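# Lay the towel flat beside the basket, leave basket undisturbed

## Task

Get the towel lying flat on the table as a single layer. It must stay at least one finger's width in from every table edge, at least two finger widths away from the basket's rim, and more than a hand's width from the column of each arm. The basket must end upright with its full base resting on the table, no more than three finger widths from its starting spot and turned roughly as it was. Finish by releasing everything and pulling the grippers away. The result only counts if it holds without the robot.

## Robot and tools

Robot: two arms, left_arm and right_arm, each a six-joint arm with a parallel two-finger gripper. The left_arm is mounted on the +y side, at about (+0.029, +0.268, 0) m. The right_arm is at about (+0.017, -0.350, 0) m. Both are rotated slightly about z. The names are labels only and do not match the sides of any image.

Scene frame: the origin is on the tabletop between the arms. +x points out over the table, +z points up, and +y is toward left_arm. Each result has a state line for each arm with its gripper position in metres and its orientation as quat_wxyz. That position is the pinch point between the finger pads, about 1 cm behind the tips. The reading can be off, more so when the arm is reaching far.

Gripper axes: the fingers extend along the gripper's +z and close along its y. A wrist camera mount sits near the wrist and can collide with things.

Joint ranges, in rad:
- waist -2.618 to 3.054
- shoulder 0.000 to 3.142
- elbow 0.000 to 3.142
- wrist pitch -1.571 to 1.571
- wrist yaw -1.571 to 1.571
- wrist roll -2.094 to 2.094
The elbow cannot go fully straight.

execute_actions(actions): a list of actions, run one after another, each lasting 0.5 s (15 control steps of 1/30 s).
- Each action is a table of up to 15 rows, one per step. If there are fewer rows, the last one is repeated.
- Each row is a single list of 14 numbers covering both arms, each in [-1, 1]. The order is left_arm dx, dy, dz, rx, ry, rz, opening, then right_arm in the same order. All 14 are required even if only one arm moves.
- dx..rz are an offset, not a pose. They are expressed in that gripper's own axes and measured from its pose at the start of the action. Every row refers to that same starting pose, not to the previous row. For the first action of a call, the start is the last pose a result reported.
- Scale: 1.0 = 0.6 m of translation or 180 degrees of rotation. rx, ry, rz form one rotation vector.
- opening is absolute: +1 is fully open (0.094 m), -1 is closed.
- An empty list just returns the current state and images.

Per-step clipping: each step's command is limited to within 70 mm and 16 degrees of where the gripper actually is. Large offsets therefore take several actions, and you must keep commanding the rest. When the controller cannot reach both position and orientation, it favours position.

Sag: arms usually finish a centimetre or more low. Sending zeros repeatedly lets an arm drift further down. To hold an arm in place, send the correction back to its desired pose in the first call of a reply and zeros in later calls. Raise the aim if it keeps sagging. 'Hand target' lines show the pose each arm is currently being driven toward.

move(target, speed, blocking): moves both grippers in straight lines toward one shared 14-number row.
- The row uses the same layout and offset scale as above. Offsets are taken from the pose in the latest result that showed one.
- speed is in m/s, from 0.002 to 0.5, default 0.25. Rotation is capped at twice that value in rad/s.
- Paths finish together and take 0.5 to 10 s; a longer path stops early.
- Openings are applied at the start of the move.
- Paths ignore obstacles and the other arm, and may overshoot speed, especially near full reach. Faster contact means harder impacts, and aiming past a surface presses harder.
- The reply adds a 'move:' line with how it ended (done, off_target, moving, held, fault), any limits such as paced (pose clipped) or held (steps blocked, with possible fast catch-up), and each gripper's remaining distance.
- blocking=false returns after 0.5 s while motion continues. Until the move's end shows up, execute_actions and further moves are rejected, so call wait or stop first.

Other tools:
- wait(seconds, 0 to 10): lets time pass while the arms hold their last command. It returns early if a running move ends.
- stop(): brakes a running move. Braking needs distance, and the fingers keep moving.
- zoom_image(camera, region[x0,y0,x1,y1]): enlarges part of the latest image. Cameras: cam_high and cam_low are 504x504; cam_left_wrist and cam_right_wrist are 616x616. The region can be at most 504x504 pixels, with (0,0) at the top left.
- read_manual(section='licences'): returns licence text only.
- finished_scene(scene): pass the current scene number once the goal is met and stable. It cannot be undone.

Gripping: grip_measured is the finger opening on the command scale, possibly off by about 1 mm. To hold something, command about 0.03 below grip_measured; less than that gives a lighter grip. Thin cloth, under about 2 mm, is squeezed less firmly. Something may briefly pull on a held item, so grip securely.

Other result lines:
- 'pose unreachable' means a clearance check altered or blocked that arm's command.
- FAULT lines mean an arm stopped.
- MOTOR HOT appears from 75 °C. At 90 °C the arm halts for 10 s; at 100 °C it goes limp and drops.
- Joint torques are noisy and offset.

Avoid:
- knocking the towel or basket off the table
- tipping or shifting the basket
- collisions or pressing between the arms
- slams, drops and hard pushes
- long heavy holds that overheat motors

To finish, open the grippers, lift them away, and confirm on the cameras that the towel stays flat and the basket is unchanged.

Each tool is called after "Request:" as name(argument=value, ...) on one line, values as JSON.

## Session

Request:
execute_actions(actions=[])

Scene clock: 0.00 s.
left_arm: end_effector_position=(+0.0708, -0.0140, +0.1166) grip_measured=+1.000 end_effector_quat_wxyz=(+0.558, +0.707, +0.432, +0.037) | right_arm: end_effector_position=(+0.5681, -0.4114, +0.2306) grip_measured=+1.000 end_effector_quat_wxyz=(+0.416, -0.452, +0.707, -0.349)
Joint positions: left_arm=[-1.788  0.99   0.275  0.098 -0.869  0.591  0.094] | right_arm=[-0.196  1.797  1.384 -0.009  0.023 -1.257  0.094]
Joint velocities: left_arm=[ 0.017 -0.012  0.017  0.022  0.022 -0.037  0.   ] | right_arm=[ 0.022 -0.012  0.012  0.007  0.051  0.007  0.   ]
Joint torques (N m, as the arm reports them, + toward a larger angle): no reading
Hand target (left_arm): +0.072, -0.013, +0.117; +0.558, +0.706, +0.433, +0.039
Hand target (right_arm): +0.569, -0.411, +0.246; +0.428, -0.446, +0.701, -0.356

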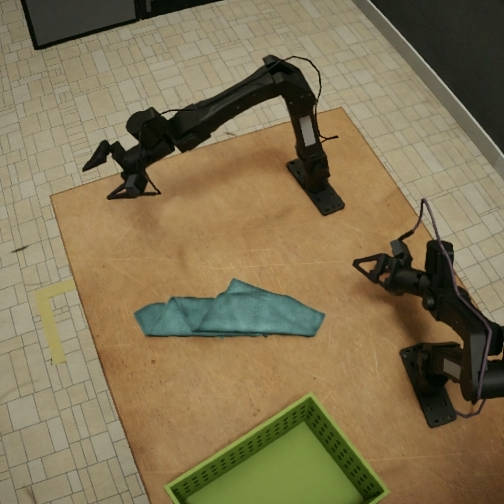

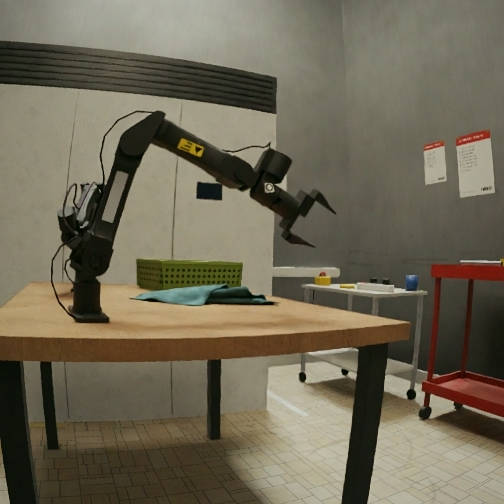

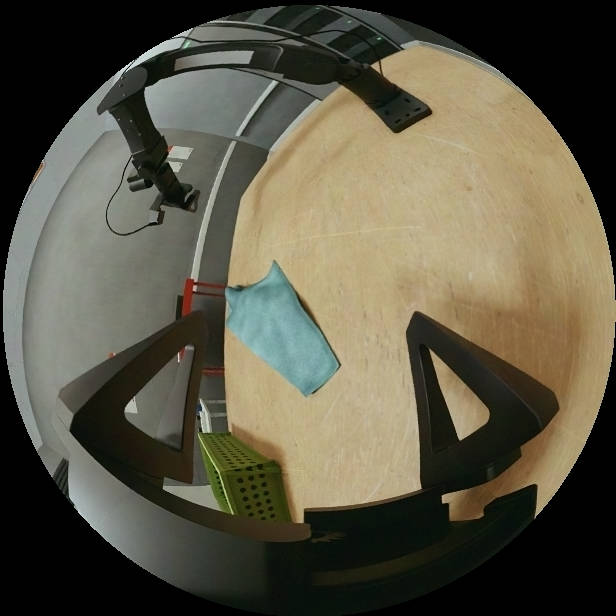

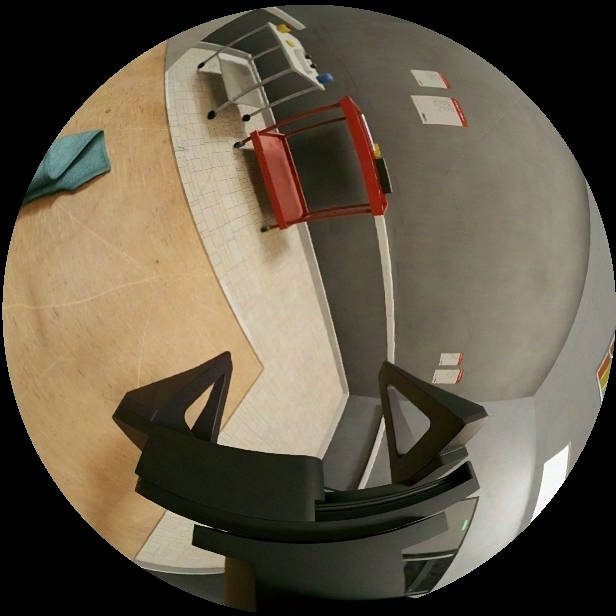

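Request:
zoom_image(camera="cam_high", region=[100, 250, 360, 370])

Request:
zoom_image(camera="cam_low", region=[100, 240, 320, 330])

Region (100, 250, 360, 370) of cam_high's 504x504 image, scaled by 1.938, with more detail than that image has; it fills the top 233 rows of this view, and the rest is white.

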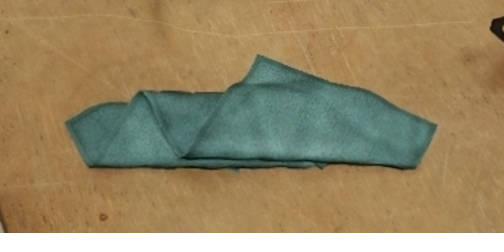

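Region (100, 240, 320, 330) of cam_low's 504x504 image, scaled by 2.291, with more detail than that image has; it fills the top 206 rows of this view, and the rest is white.

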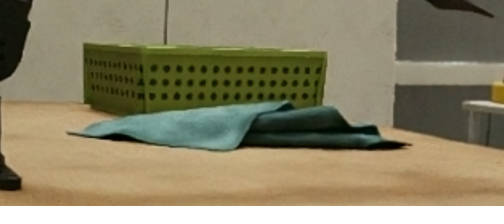

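Request:
move(target=[0,0,0,0,0,0,1, -0.272,0.294,-0.398,-0.3015,0.2166,0.1798,1], speed=0.3)

Scene clock: 33.90 s.
left_arm: end_effector_position=(+0.0708, -0.0140, +0.1166) grip_measured=+1.000 end_effector_quat_wxyz=(+0.558, +0.707, +0.432, +0.037) | right_arm: end_effector_position=(+0.3392, -0.1707, +0.2104) grip_measured=+1.000 end_effector_quat_wxyz=(+0.064, -0.250, +0.966, +0.015)
Joint positions: left_arm=[-1.788  0.99   0.275  0.098 -0.869  0.591  0.094] | right_arm=[ 0.416  1.877  1.987 -1.549  0.003 -0.     0.094]
Joint velocities: left_arm=[ 0.012 -0.017 -0.007  0.037 -0.022 -0.037  0.   ] | right_arm=[ 0.002  0.002  0.002  0.022 -0.022  0.081  0.   ]
Joint torques (N m, as the arm reports them, + toward a larger angle): left_arm=[ 0.15 -2.    7.61  1.53 -0.29  0.03] | right_arm=[  0.3  -10.23   5.48   0.35  -0.05   0.11]
Hand target (left_arm): +0.071, -0.014, +0.117; +0.558, +0.707, +0.432, +0.037
Hand target (right_arm): +0.332, -0.171, +0.220; +0.072, -0.248, +0.966, +0.024
Off the commanded pose (left_arm): 0.000 m, 0 deg.
Off the commanded pose (right_arm): 0.013 m, 8 deg.
joint sent to its limit (right arm) — the command would take joint 4 (wrist pitch) past its lower limit, so that joint was sent only as far as its limit.
move: off_target (right_arm)

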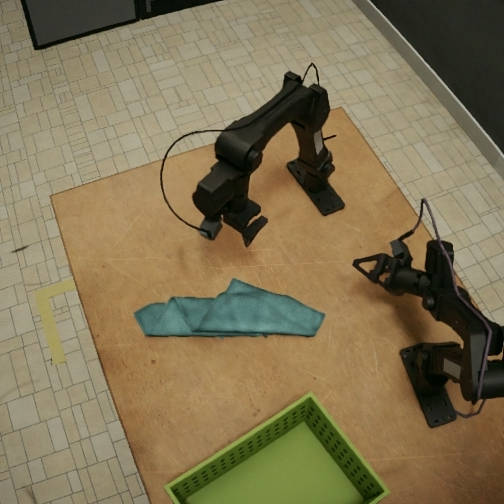

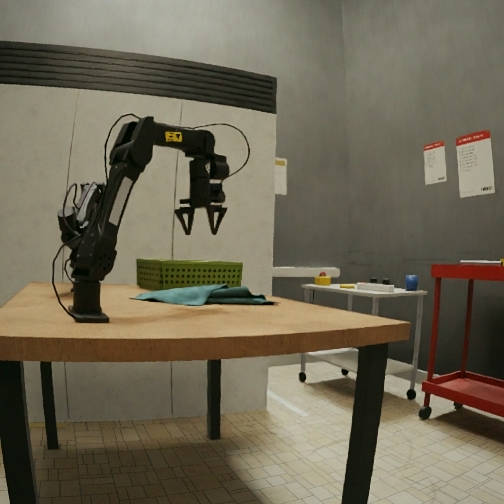

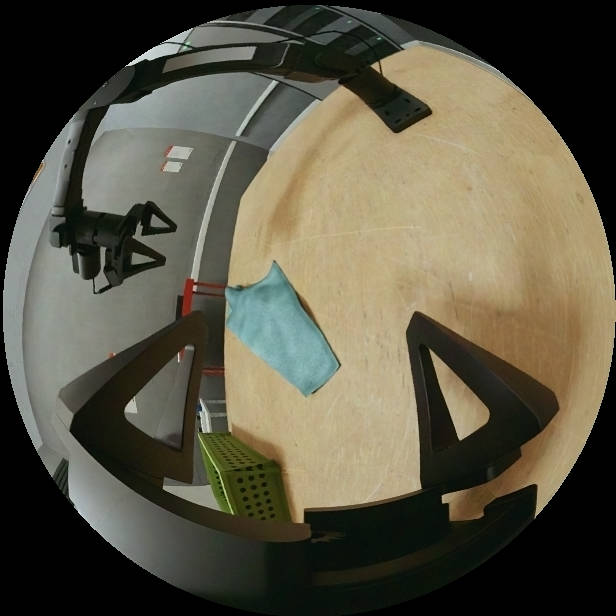

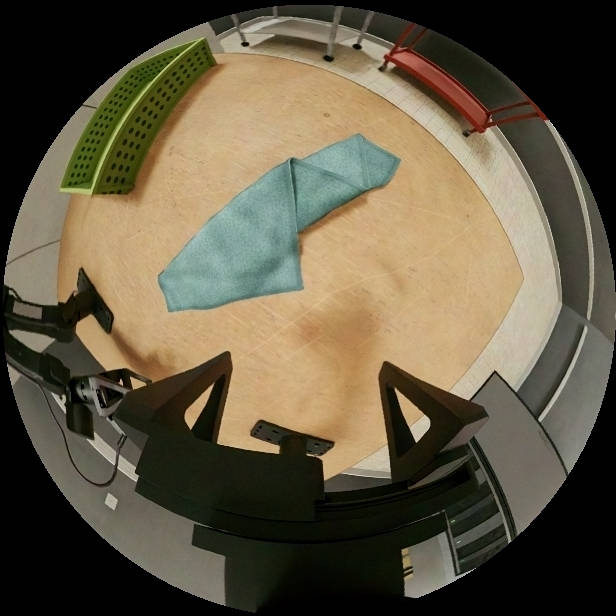

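Request:
zoom_image(camera="cam_right_wrist", region=[130, 100, 430, 340])

Region (130, 100, 430, 340) of cam_right_wrist's 616x616 image, scaled by 1.680, with more detail than that image has; it fills the top 403 rows of this view, and the rest is white.

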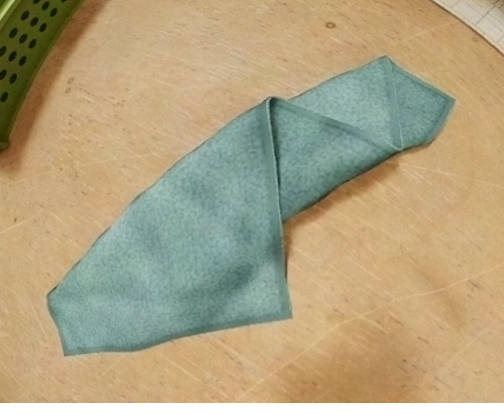

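Request:
zoom_image(camera="cam_high", region=[125, 265, 335, 350])

Region (125, 265, 335, 350) of cam_high's 504x504 image, scaled by 2.400, with more detail than that image has; it fills the top 204 rows of this view, and the rest is white.

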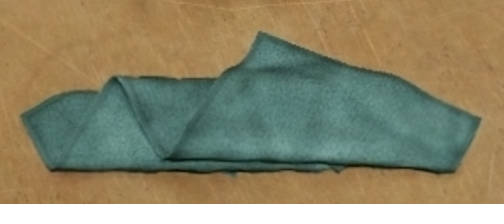

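Request:
move(target=[0,0,0,0,0,0,1, 0.004,0.012,0.2353,-0.0008,0.0419,0.002,1], speed=0.2)

Scene clock: 80.50 s.
left_arm: end_effector_position=(+0.0708, -0.0141, +0.1167) grip_measured=+1.000 end_effector_quat_wxyz=(+0.558, +0.707, +0.432, +0.037) | right_arm: end_effector_position=(+0.3468, -0.1630, +0.0672) grip_measured=+1.000 end_effector_quat_wxyz=(-0.011, -0.246, +0.969, -0.003)
Joint positions: left_arm=[-1.788  0.99   0.275  0.098 -0.869  0.591  0.094] | right_arm=[ 0.423  2.025  1.625 -1.193  0.001  0.017  0.094]
Joint velocities: left_arm=[-0.007 -0.007 -0.032 -0.007 -0.051  0.007  0.   ] | right_arm=[ 0.012 -0.007  0.002  0.007 -0.11  -0.066  0.   ]
Joint torques (N m, as the arm reports them, + toward a larger angle): left_arm=[ 0.04 -1.88  7.78  1.58 -0.3   0.02] | right_arm=[ 0.76 -9.13  6.26  0.31 -0.01  0.09]
Hand target (left_arm): +0.071, -0.014, +0.117; +0.558, +0.707, +0.432, +0.037
Hand target (right_arm): +0.348, -0.157, +0.070; -0.000, -0.248, +0.969, +0.000
Off the commanded pose (left_arm): 0.000 m, 0 deg.
Off the commanded pose (right_arm): 0.007 m, 1 deg.
move: done

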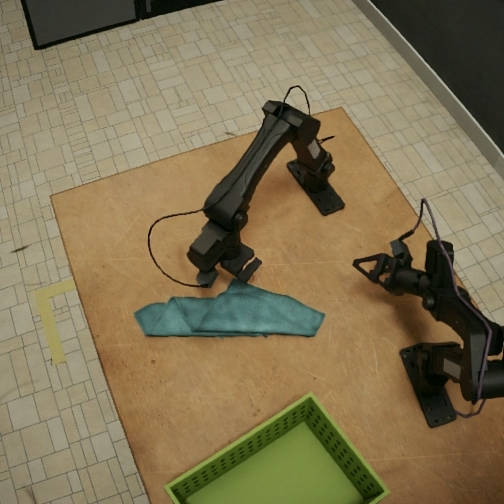

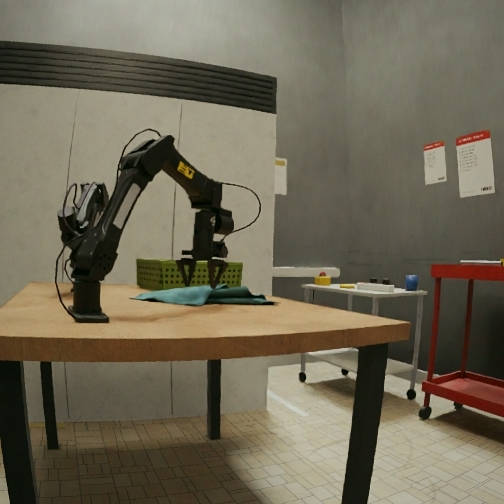

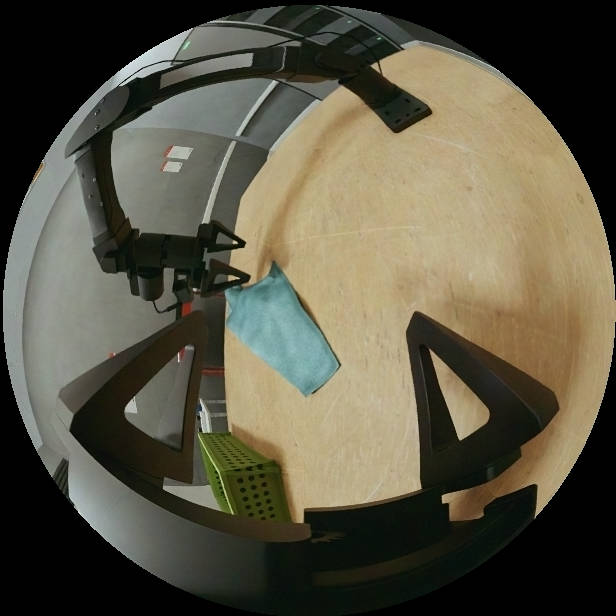

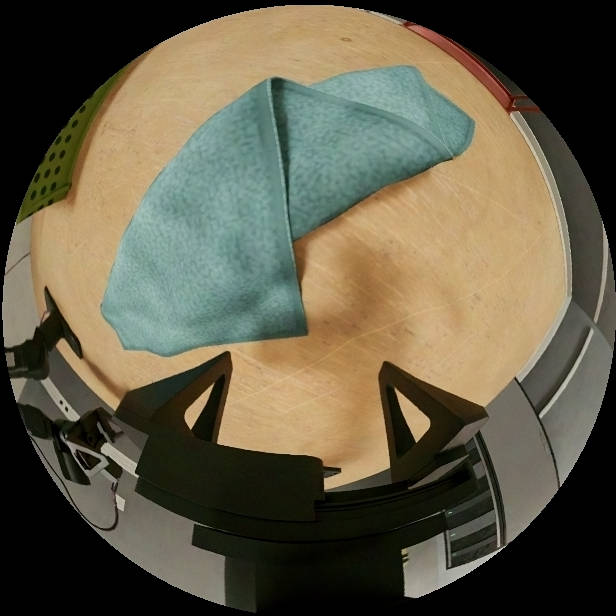

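Request:
move(target=[0,0,0,0,0,0,1, 0,0,0.06,0,0,0,1], speed=0.1)

Scene clock: 85.63 s.
left_arm: end_effector_position=(+0.0708, -0.0141, +0.1167) grip_measured=+1.000 end_effector_quat_wxyz=(+0.558, +0.707, +0.432, +0.037) | right_arm: end_effector_position=(+0.3437, -0.1647, +0.0326) grip_measured=+1.000 end_effector_quat_wxyz=(-0.015, -0.246, +0.969, -0.005)
Joint positions: left_arm=[-1.788  0.99   0.275  0.098 -0.869  0.591  0.094] | right_arm=[ 0.423  2.051  1.522 -1.074  0.001  0.017  0.094]
Joint velocities: left_arm=[ 0.012  0.002 -0.012 -0.051  0.022  0.037  0.   ] | right_arm=[ 0.032 -0.002  0.012 -0.037 -0.022 -0.022  0.   ]
Joint torques (N m, as the arm reports them, + toward a larger angle): left_arm=[-0.04 -2.04  7.69  1.54 -0.28  0.03] | right_arm=[ 0.01 -8.77  5.66  0.28  0.01  0.  ]
Hand target (left_arm): +0.071, -0.014, +0.117; +0.558, +0.707, +0.432, +0.037
Hand target (right_arm): +0.346, -0.164, +0.031; -0.011, -0.246, +0.969, -0.003
Off the commanded pose (left_arm): 0.000 m, 0 deg.
Off the commanded pose (right_arm): 0.003 m, 1 deg.
move: done

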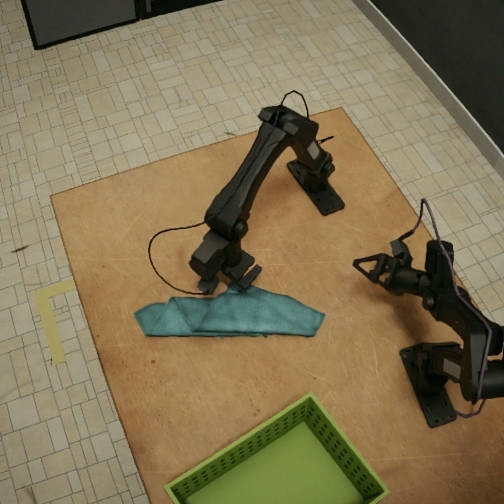

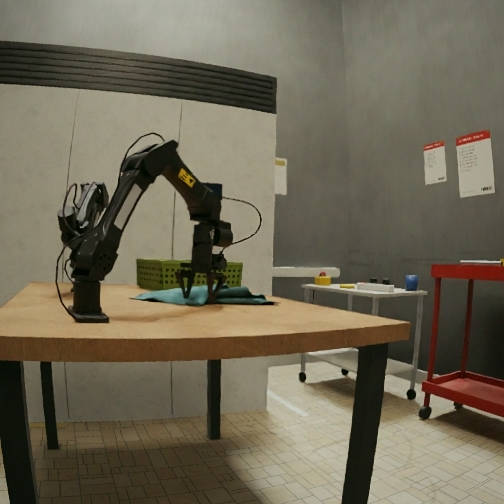

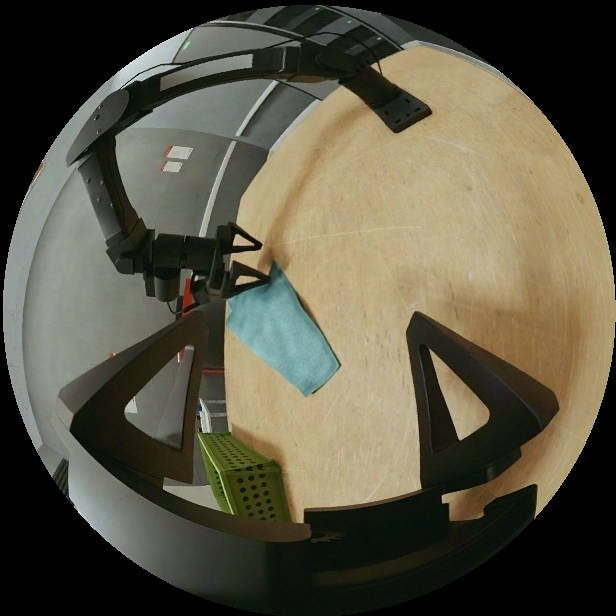

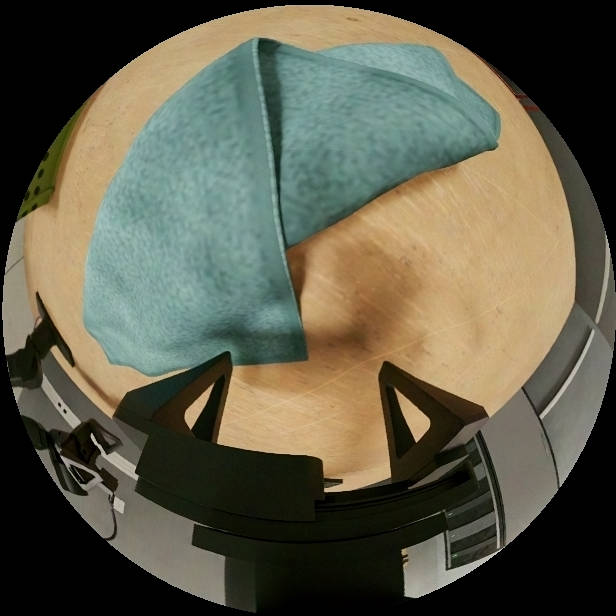

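Request:
move(target=[0,0,0,0,0,0,1, -0.04,0,0.033,0,0,0,0.2], speed=0.05)

Scene clock: 92.40 s.
left_arm: end_effector_position=(+0.0708, -0.0141, +0.1167) grip_measured=+1.000 end_effector_quat_wxyz=(+0.558, +0.707, +0.432, +0.037) | right_arm: end_effector_position=(+0.3519, -0.1595, +0.0176) grip_measured=+0.202 end_effector_quat_wxyz=(-0.030, -0.247, +0.969, -0.007)
Joint positions: left_arm=[-1.788  0.99   0.275  0.098 -0.869  0.591  0.094] | right_arm=[ 0.423  2.133  1.585 -1.085 -0.002  0.016  0.056]
Joint velocities: left_arm=[ 0.012 -0.027 -0.007 -0.051 -0.022 -0.022  0.   ] | right_arm=[-0.007 -0.002 -0.012 -0.051 -0.022  0.007  0.   ]
Joint torques (N m, as the arm reports them, + toward a larger angle): left_arm=[-0.02 -1.9   7.59  1.55 -0.28  0.01] | right_arm=[ 0.   -7.13  7.99  0.42  0.01 -0.01]
Hand target (left_arm): +0.071, -0.014, +0.117; +0.558, +0.707, +0.432, +0.037
Hand target (right_arm): +0.364, -0.154, +0.012; -0.015, -0.246, +0.969, -0.004
Off the commanded pose (left_arm): 0.000 m, 0 deg.
Off the commanded pose (right_arm): 0.015 m, 2 deg.
move: off_target (right_arm)

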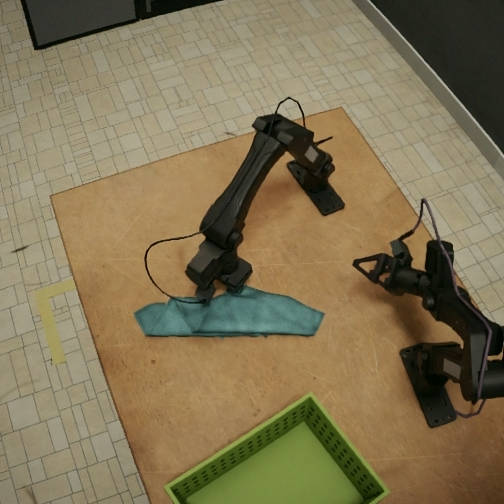

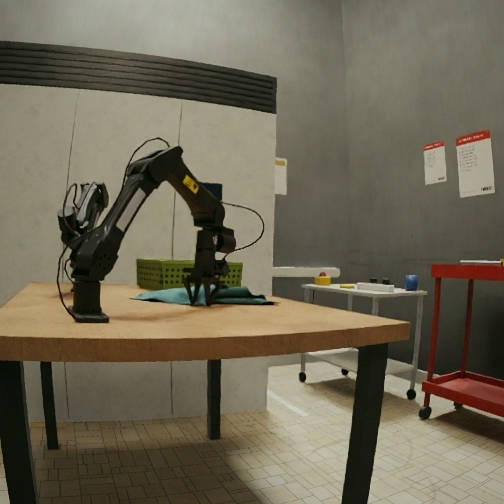

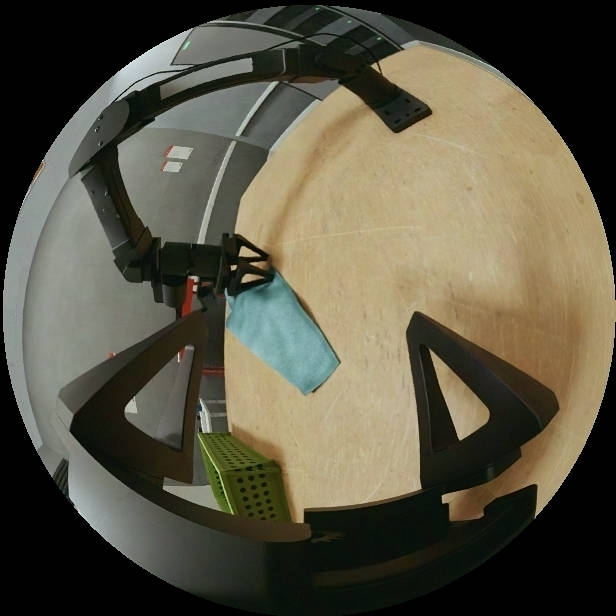

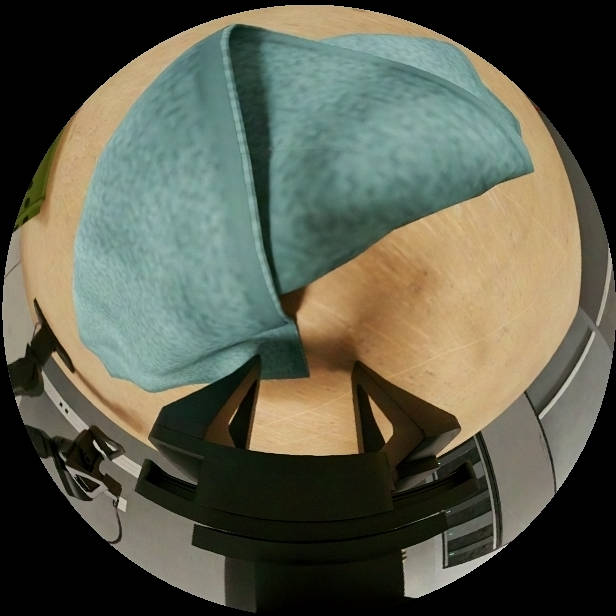

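Request:
execute_actions(actions=[[[0,0,0,0,0,0,1, 0,0,0,0,0,0,-0.3],[0,0,0,0,0,0,1, 0,0,0,0,0,0,-0.5],[0,0,0,0,0,0,1, 0,0,0,0,0,0,-0.7],[0,0,0,0,0,0,1, 0,0,0,0,0,0,-0.85],[0,0,0,0,0,0,1, 0,0,0,0,0,0,-1]]])

Scene clock: 96.47 s.
left_arm: end_effector_position=(+0.0708, -0.0141, +0.1167) grip_measured=+1.000 end_effector_quat_wxyz=(+0.558, +0.707, +0.432, +0.037) | right_arm: end_effector_position=(+0.3506, -0.1588, +0.0177) grip_measured=-0.983 end_effector_quat_wxyz=(-0.033, -0.246, +0.969, -0.004)
Joint positions: left_arm=[-1.788  0.99   0.275  0.098 -0.869  0.591  0.094] | right_arm=[ 0.423  2.133  1.585 -1.089 -0.009  0.016  0.001]
Joint velocities: left_arm=[ 0.007 -0.007  0.017 -0.022 -0.051 -0.022  0.   ] | right_arm=[ 0.002 -0.002 -0.017 -0.066  0.007 -0.066 -0.   ]
Joint torques (N m, as the arm reports them, + toward a larger angle): left_arm=[-0.03 -1.9   7.51  1.51 -0.35 -0.01] | right_arm=[ 0.09 -9.28  5.94  0.12  0.05 -0.01]
Hand target (left_arm): +0.071, -0.014, +0.117; +0.558, +0.707, +0.432, +0.037
Hand target (right_arm): +0.352, -0.160, +0.018; -0.030, -0.247, +0.969, -0.007
Off the commanded pose (left_arm): 0.000 m, 0 deg.
Off the commanded pose (right_arm): 0.001 m, 0 deg.

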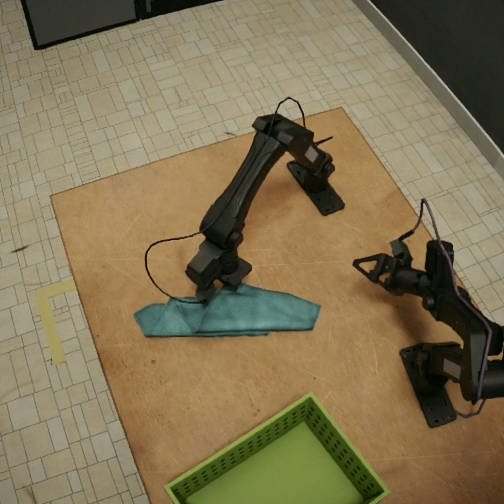

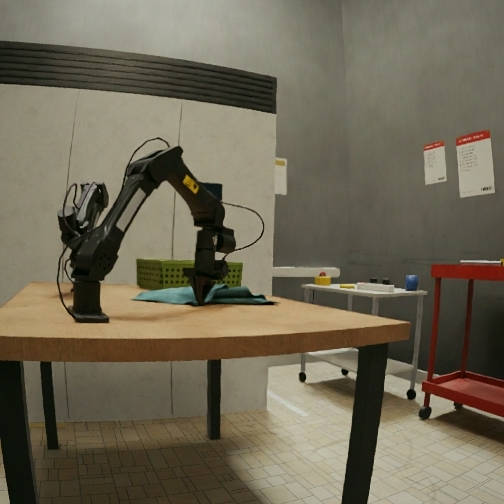

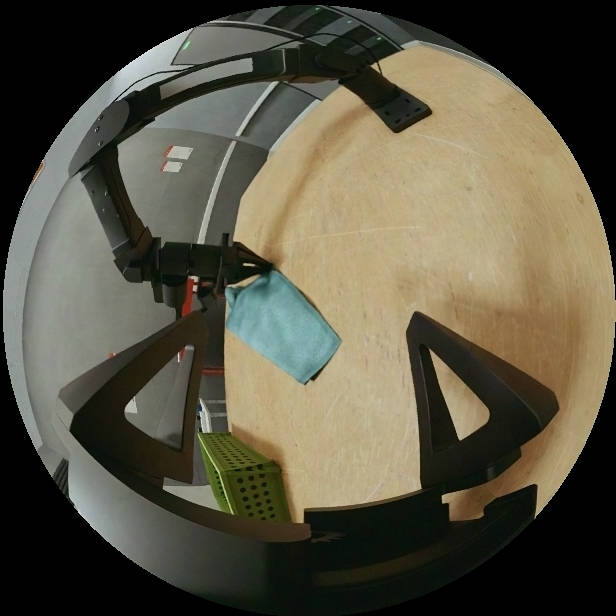

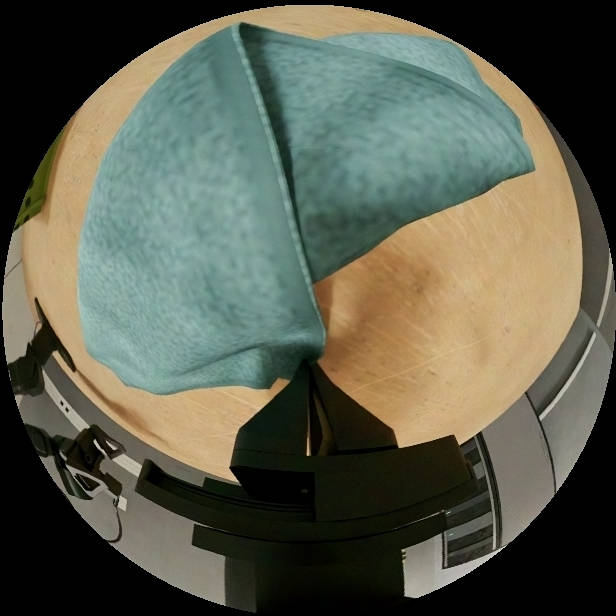

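Request:
move(target=[0,0,0,0,0,0,1, 0,0,-0.1,0,0,0,-1], speed=0.08)

Scene clock: 98.97 s.
left_arm: end_effector_position=(+0.0708, -0.0141, +0.1167) grip_measured=+1.000 end_effector_quat_wxyz=(+0.558, +0.707, +0.432, +0.037) | right_arm: end_effector_position=(+0.3488, -0.1598, +0.0596) grip_measured=-0.983 end_effector_quat_wxyz=(-0.055, -0.246, +0.968, -0.010)
Joint positions: left_arm=[-1.788  0.99   0.275  0.098 -0.869  0.591  0.094] | right_arm=[ 0.423  2.133  1.752 -1.301 -0.009  0.016  0.001]
Joint velocities: left_arm=[-0.002  0.002 -0.012 -0.007  0.037  0.037  0.   ] | right_arm=[-0.002 -0.007  0.002 -0.051 -0.007  0.007 -0.001]
Joint torques (N m, as the arm reports them, + toward a larger angle): left_arm=[ 0.01 -1.95  7.71  1.54 -0.3   0.  ] | right_arm=[ -0.13 -11.69   8.67  -0.04   0.    -0.03]
Hand target (left_arm): +0.071, -0.014, +0.117; +0.558, +0.707, +0.432, +0.037
Hand target (right_arm): +0.355, -0.157, +0.077; -0.033, -0.246, +0.969, -0.004
Off the commanded pose (left_arm): 0.000 m, 0 deg.
Off the commanded pose (right_arm): 0.019 m, 3 deg.
move: off_target (right_arm)

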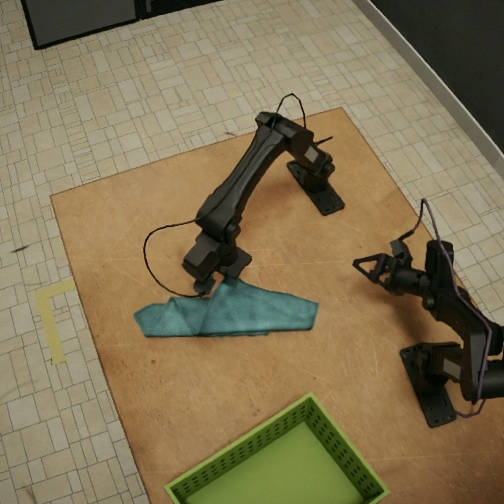

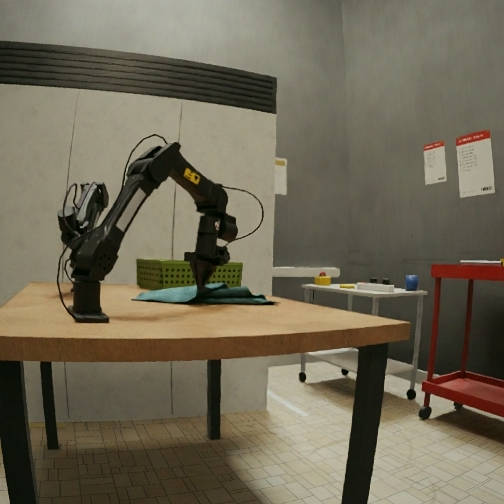

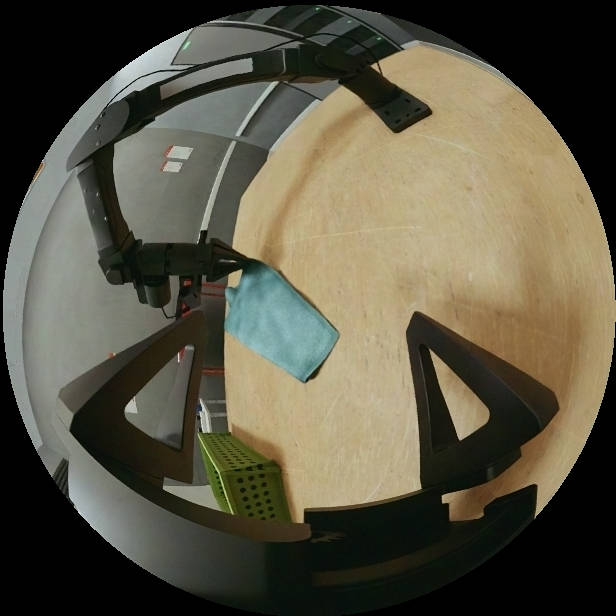

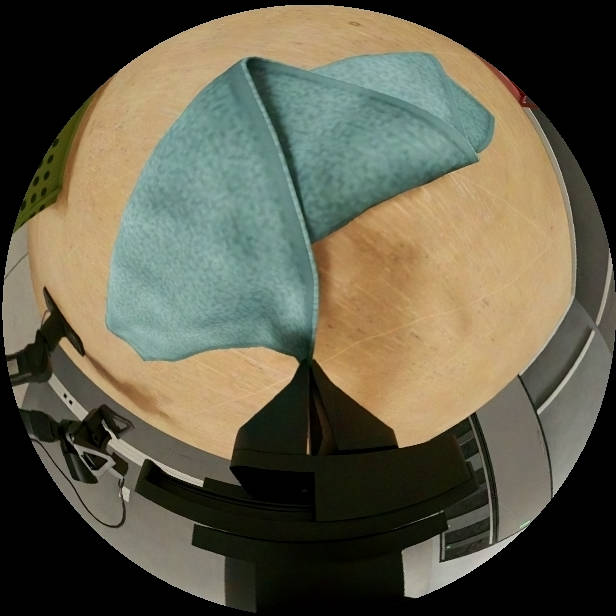

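Request:
move(target=[0,0,0,0,0,0,1, -0.03,0.03,-0.22,0,0.017,0,-1], speed=0.12)

Scene clock: 103.40 s.
left_arm: end_effector_position=(+0.0708, -0.0141, +0.1167) grip_measured=+1.000 end_effector_quat_wxyz=(+0.559, +0.707, +0.432, +0.037) | right_arm: end_effector_position=(+0.3730, -0.1341, +0.1718) grip_measured=-0.983 end_effector_quat_wxyz=(+0.037, -0.244, +0.969, +0.016)
Joint positions: left_arm=[-1.788  0.99   0.275  0.099 -0.869  0.591  0.094] | right_arm=[ 0.449  2.11   2.169 -1.549 -0.009  0.047  0.001]
Joint velocities: left_arm=[ 0.007  0.007  0.022 -0.037 -0.007 -0.007  0.   ] | right_arm=[ 0.002  0.017  0.012 -0.095  0.051  0.007  0.   ]
Joint torques (N m, as the arm reports them, + toward a larger angle): left_arm=[ 0.12 -1.93  7.6   1.56 -0.28  0.01] | right_arm=[  0.81 -11.14   8.32   0.24  -0.06   0.02]
Hand target (left_arm): +0.071, -0.014, +0.117; +0.559, +0.707, +0.432, +0.037
Hand target (right_arm): +0.371, -0.129, +0.188; +0.056, -0.245, +0.967, +0.026
Off the commanded pose (left_arm): 0.000 m, 0 deg.
Off the commanded pose (right_arm): 0.018 m, 14 deg.
joint sent to its limit (right arm) — the command would take joint 4 (wrist pitch) past its lower limit, so that joint was sent only as far as its limit.
move: off_target (right_arm)

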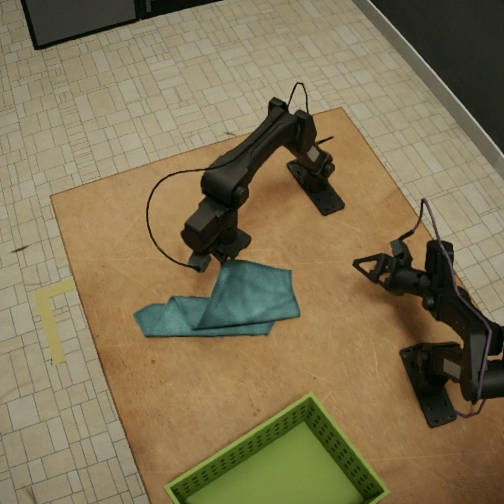

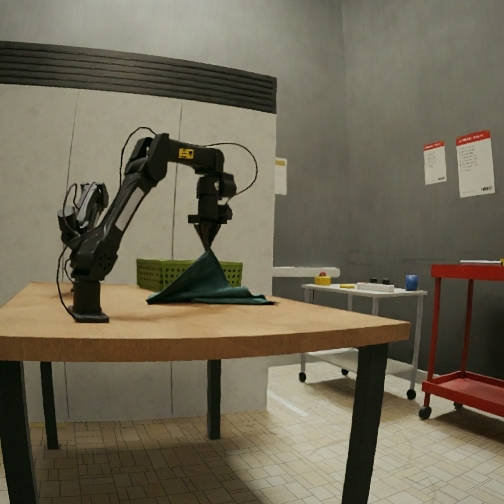

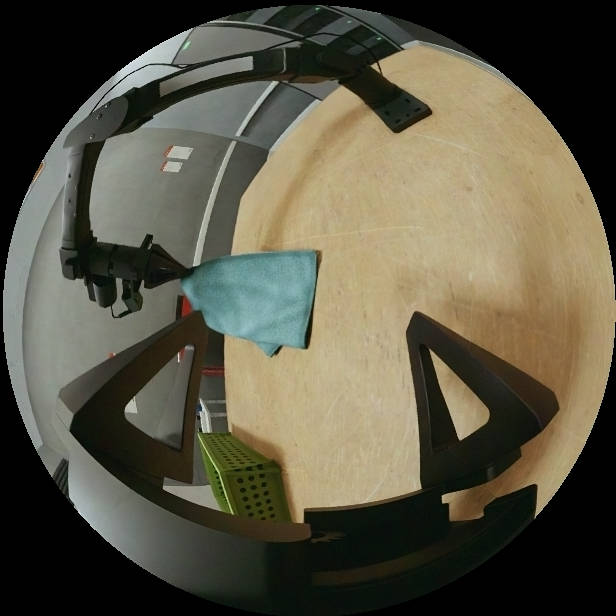

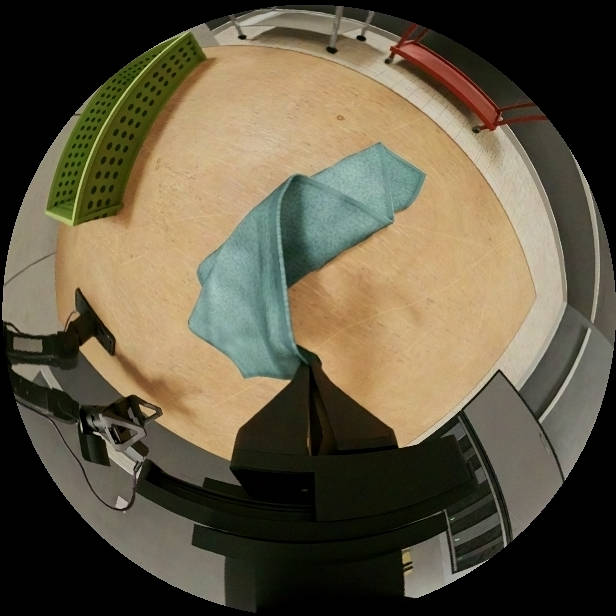

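Request:
move(target=[-0.015,0.1587,0.2192,0.2386,0.3066,-0.2385,1, 0,0,0,0,0,0,-1], speed=0.25)

Scene clock: 161.93 s.
left_arm: end_effector_position=(+0.1889, -0.1176, +0.1445) grip_measured=+1.000 end_effector_quat_wxyz=(+0.005, +0.572, +0.820, +0.004) | right_arm: end_effector_position=(+0.3728, -0.1342, +0.1718) grip_measured=-0.983 end_effector_quat_wxyz=(+0.037, -0.244, +0.969, +0.016)
Joint positions: left_arm=[-1.05   2.184  2.177 -1.561 -0.011  0.034  0.094] | right_arm=[ 0.449  2.11   2.169 -1.55  -0.009  0.048  0.001]
Joint velocities: left_arm=[-0.002 -0.002  0.012 -0.007 -0.007  0.022  0.   ] | right_arm=[ 0.012  0.012 -0.007  0.037 -0.022  0.022 -0.   ]
Joint torques (N m, as the arm reports them, + toward a larger angle): left_arm=[  0.38 -12.71   9.42   0.11   0.14  -0.13] | right_arm=[ 0.   -9.29  6.15  0.34  0.   -0.01]
Hand target (left_arm): +0.189, -0.120, +0.148; +0.004, +0.566, +0.824, -0.003
Hand target (right_arm): +0.373, -0.134, +0.172; +0.037, -0.244, +0.969, +0.016
Off the commanded pose (left_arm): 0.006 m, 2 deg.
Off the commanded pose (right_arm): 0.000 m, 0 deg.
joint sent to its limit (left arm) — the command would take joint 4 (wrist pitch) past its lower limit, so that joint was sent only as far as its limit.
move: done

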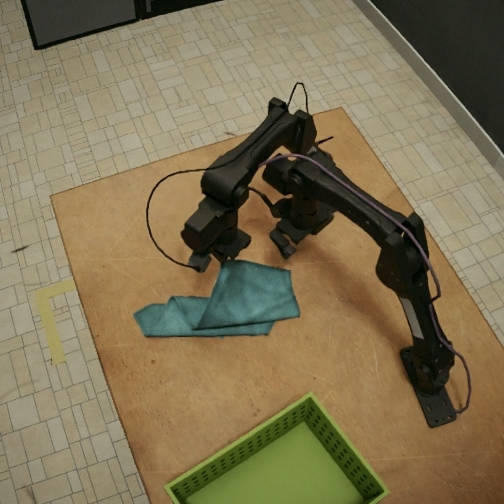

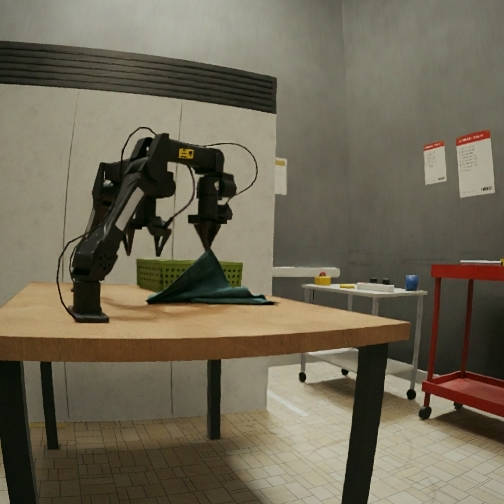

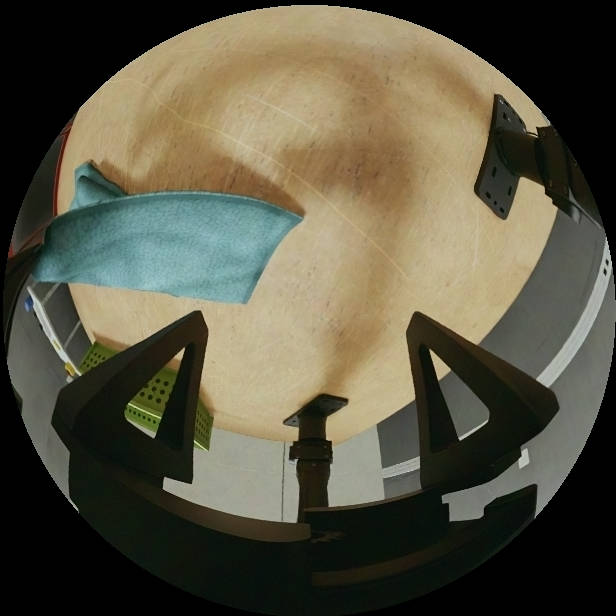

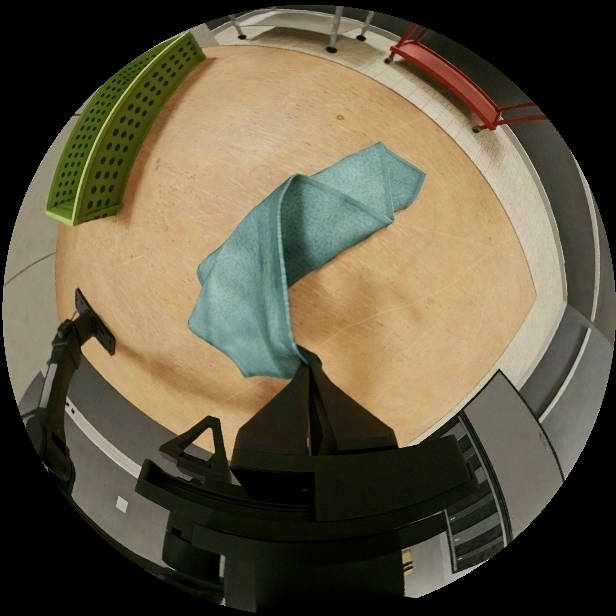

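Request:
move(target=[0,0.012,0.16,0,0,0,0.3, 0,0,0,0,0,0,-1], speed=0.12)

Scene clock: 174.77 s.
left_arm: end_effector_position=(+0.1941, -0.1205, +0.0534) grip_measured=+0.302 end_effector_quat_wxyz=(+0.009, +0.571, +0.821, +0.001) | right_arm: end_effector_position=(+0.3728, -0.1342, +0.1718) grip_measured=-0.983 end_effector_quat_wxyz=(+0.037, -0.244, +0.969, +0.016)
Joint positions: left_arm=[-1.04   2.173  1.796 -1.18  -0.011  0.041  0.061] | right_arm=[ 0.449  2.11   2.169 -1.55  -0.009  0.048  0.001]
Joint velocities: left_arm=[ 0.007 -0.007  0.007 -0.007 -0.037  0.022 -0.001] | right_arm=[-0.002 -0.017  0.007 -0.007 -0.066 -0.066 -0.   ]
Joint torques (N m, as the arm reports them, + toward a larger angle): left_arm=[  0.56 -13.43   4.95   0.39  -0.01   0.17] | right_arm=[ 0.   -9.29  6.16  0.33  0.   -0.01]
Hand target (left_arm): +0.196, -0.116, +0.049; +0.004, +0.572, +0.820, +0.004
Hand target (right_arm): +0.373, -0.134, +0.172; +0.037, -0.244, +0.969, +0.016
Off the commanded pose (left_arm): 0.008 m, 1 deg.
Off the commanded pose (right_arm): 0.000 m, 0 deg.
move: done

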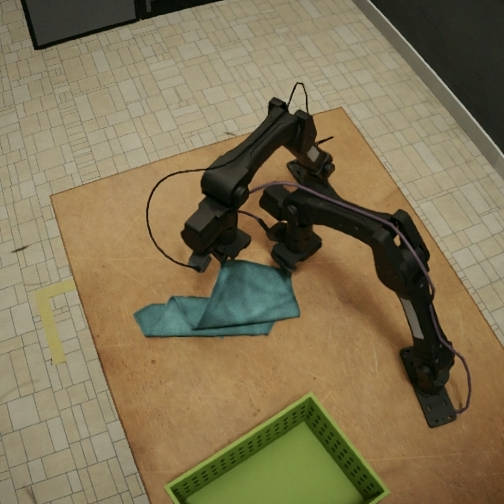

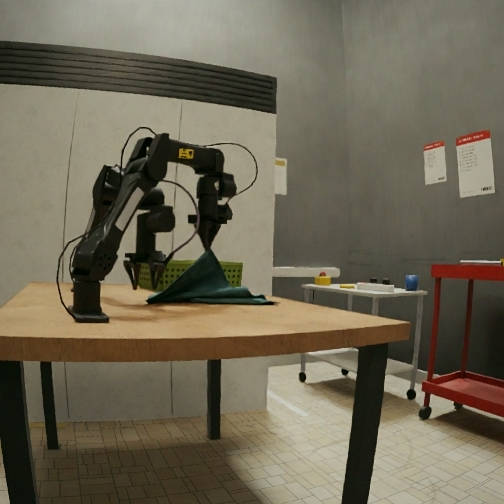

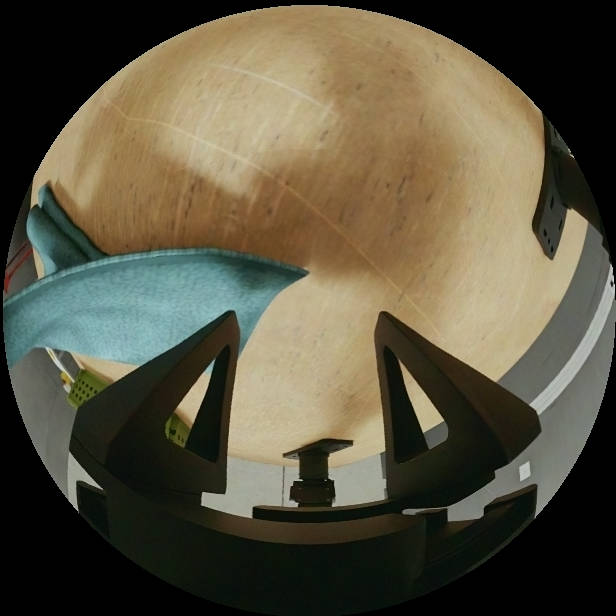

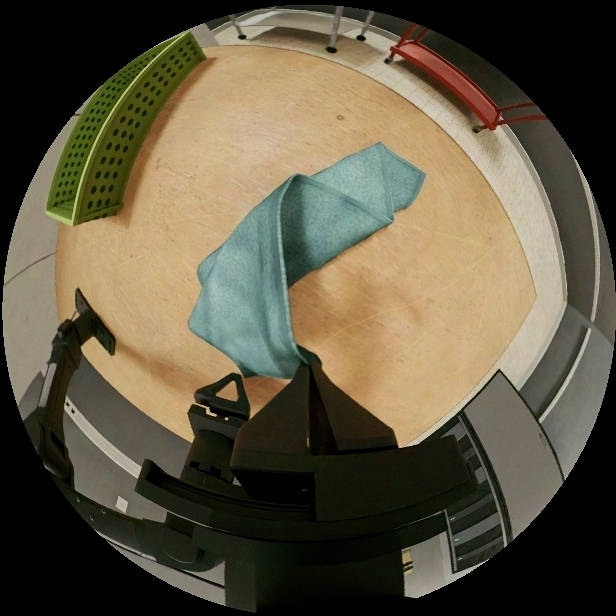

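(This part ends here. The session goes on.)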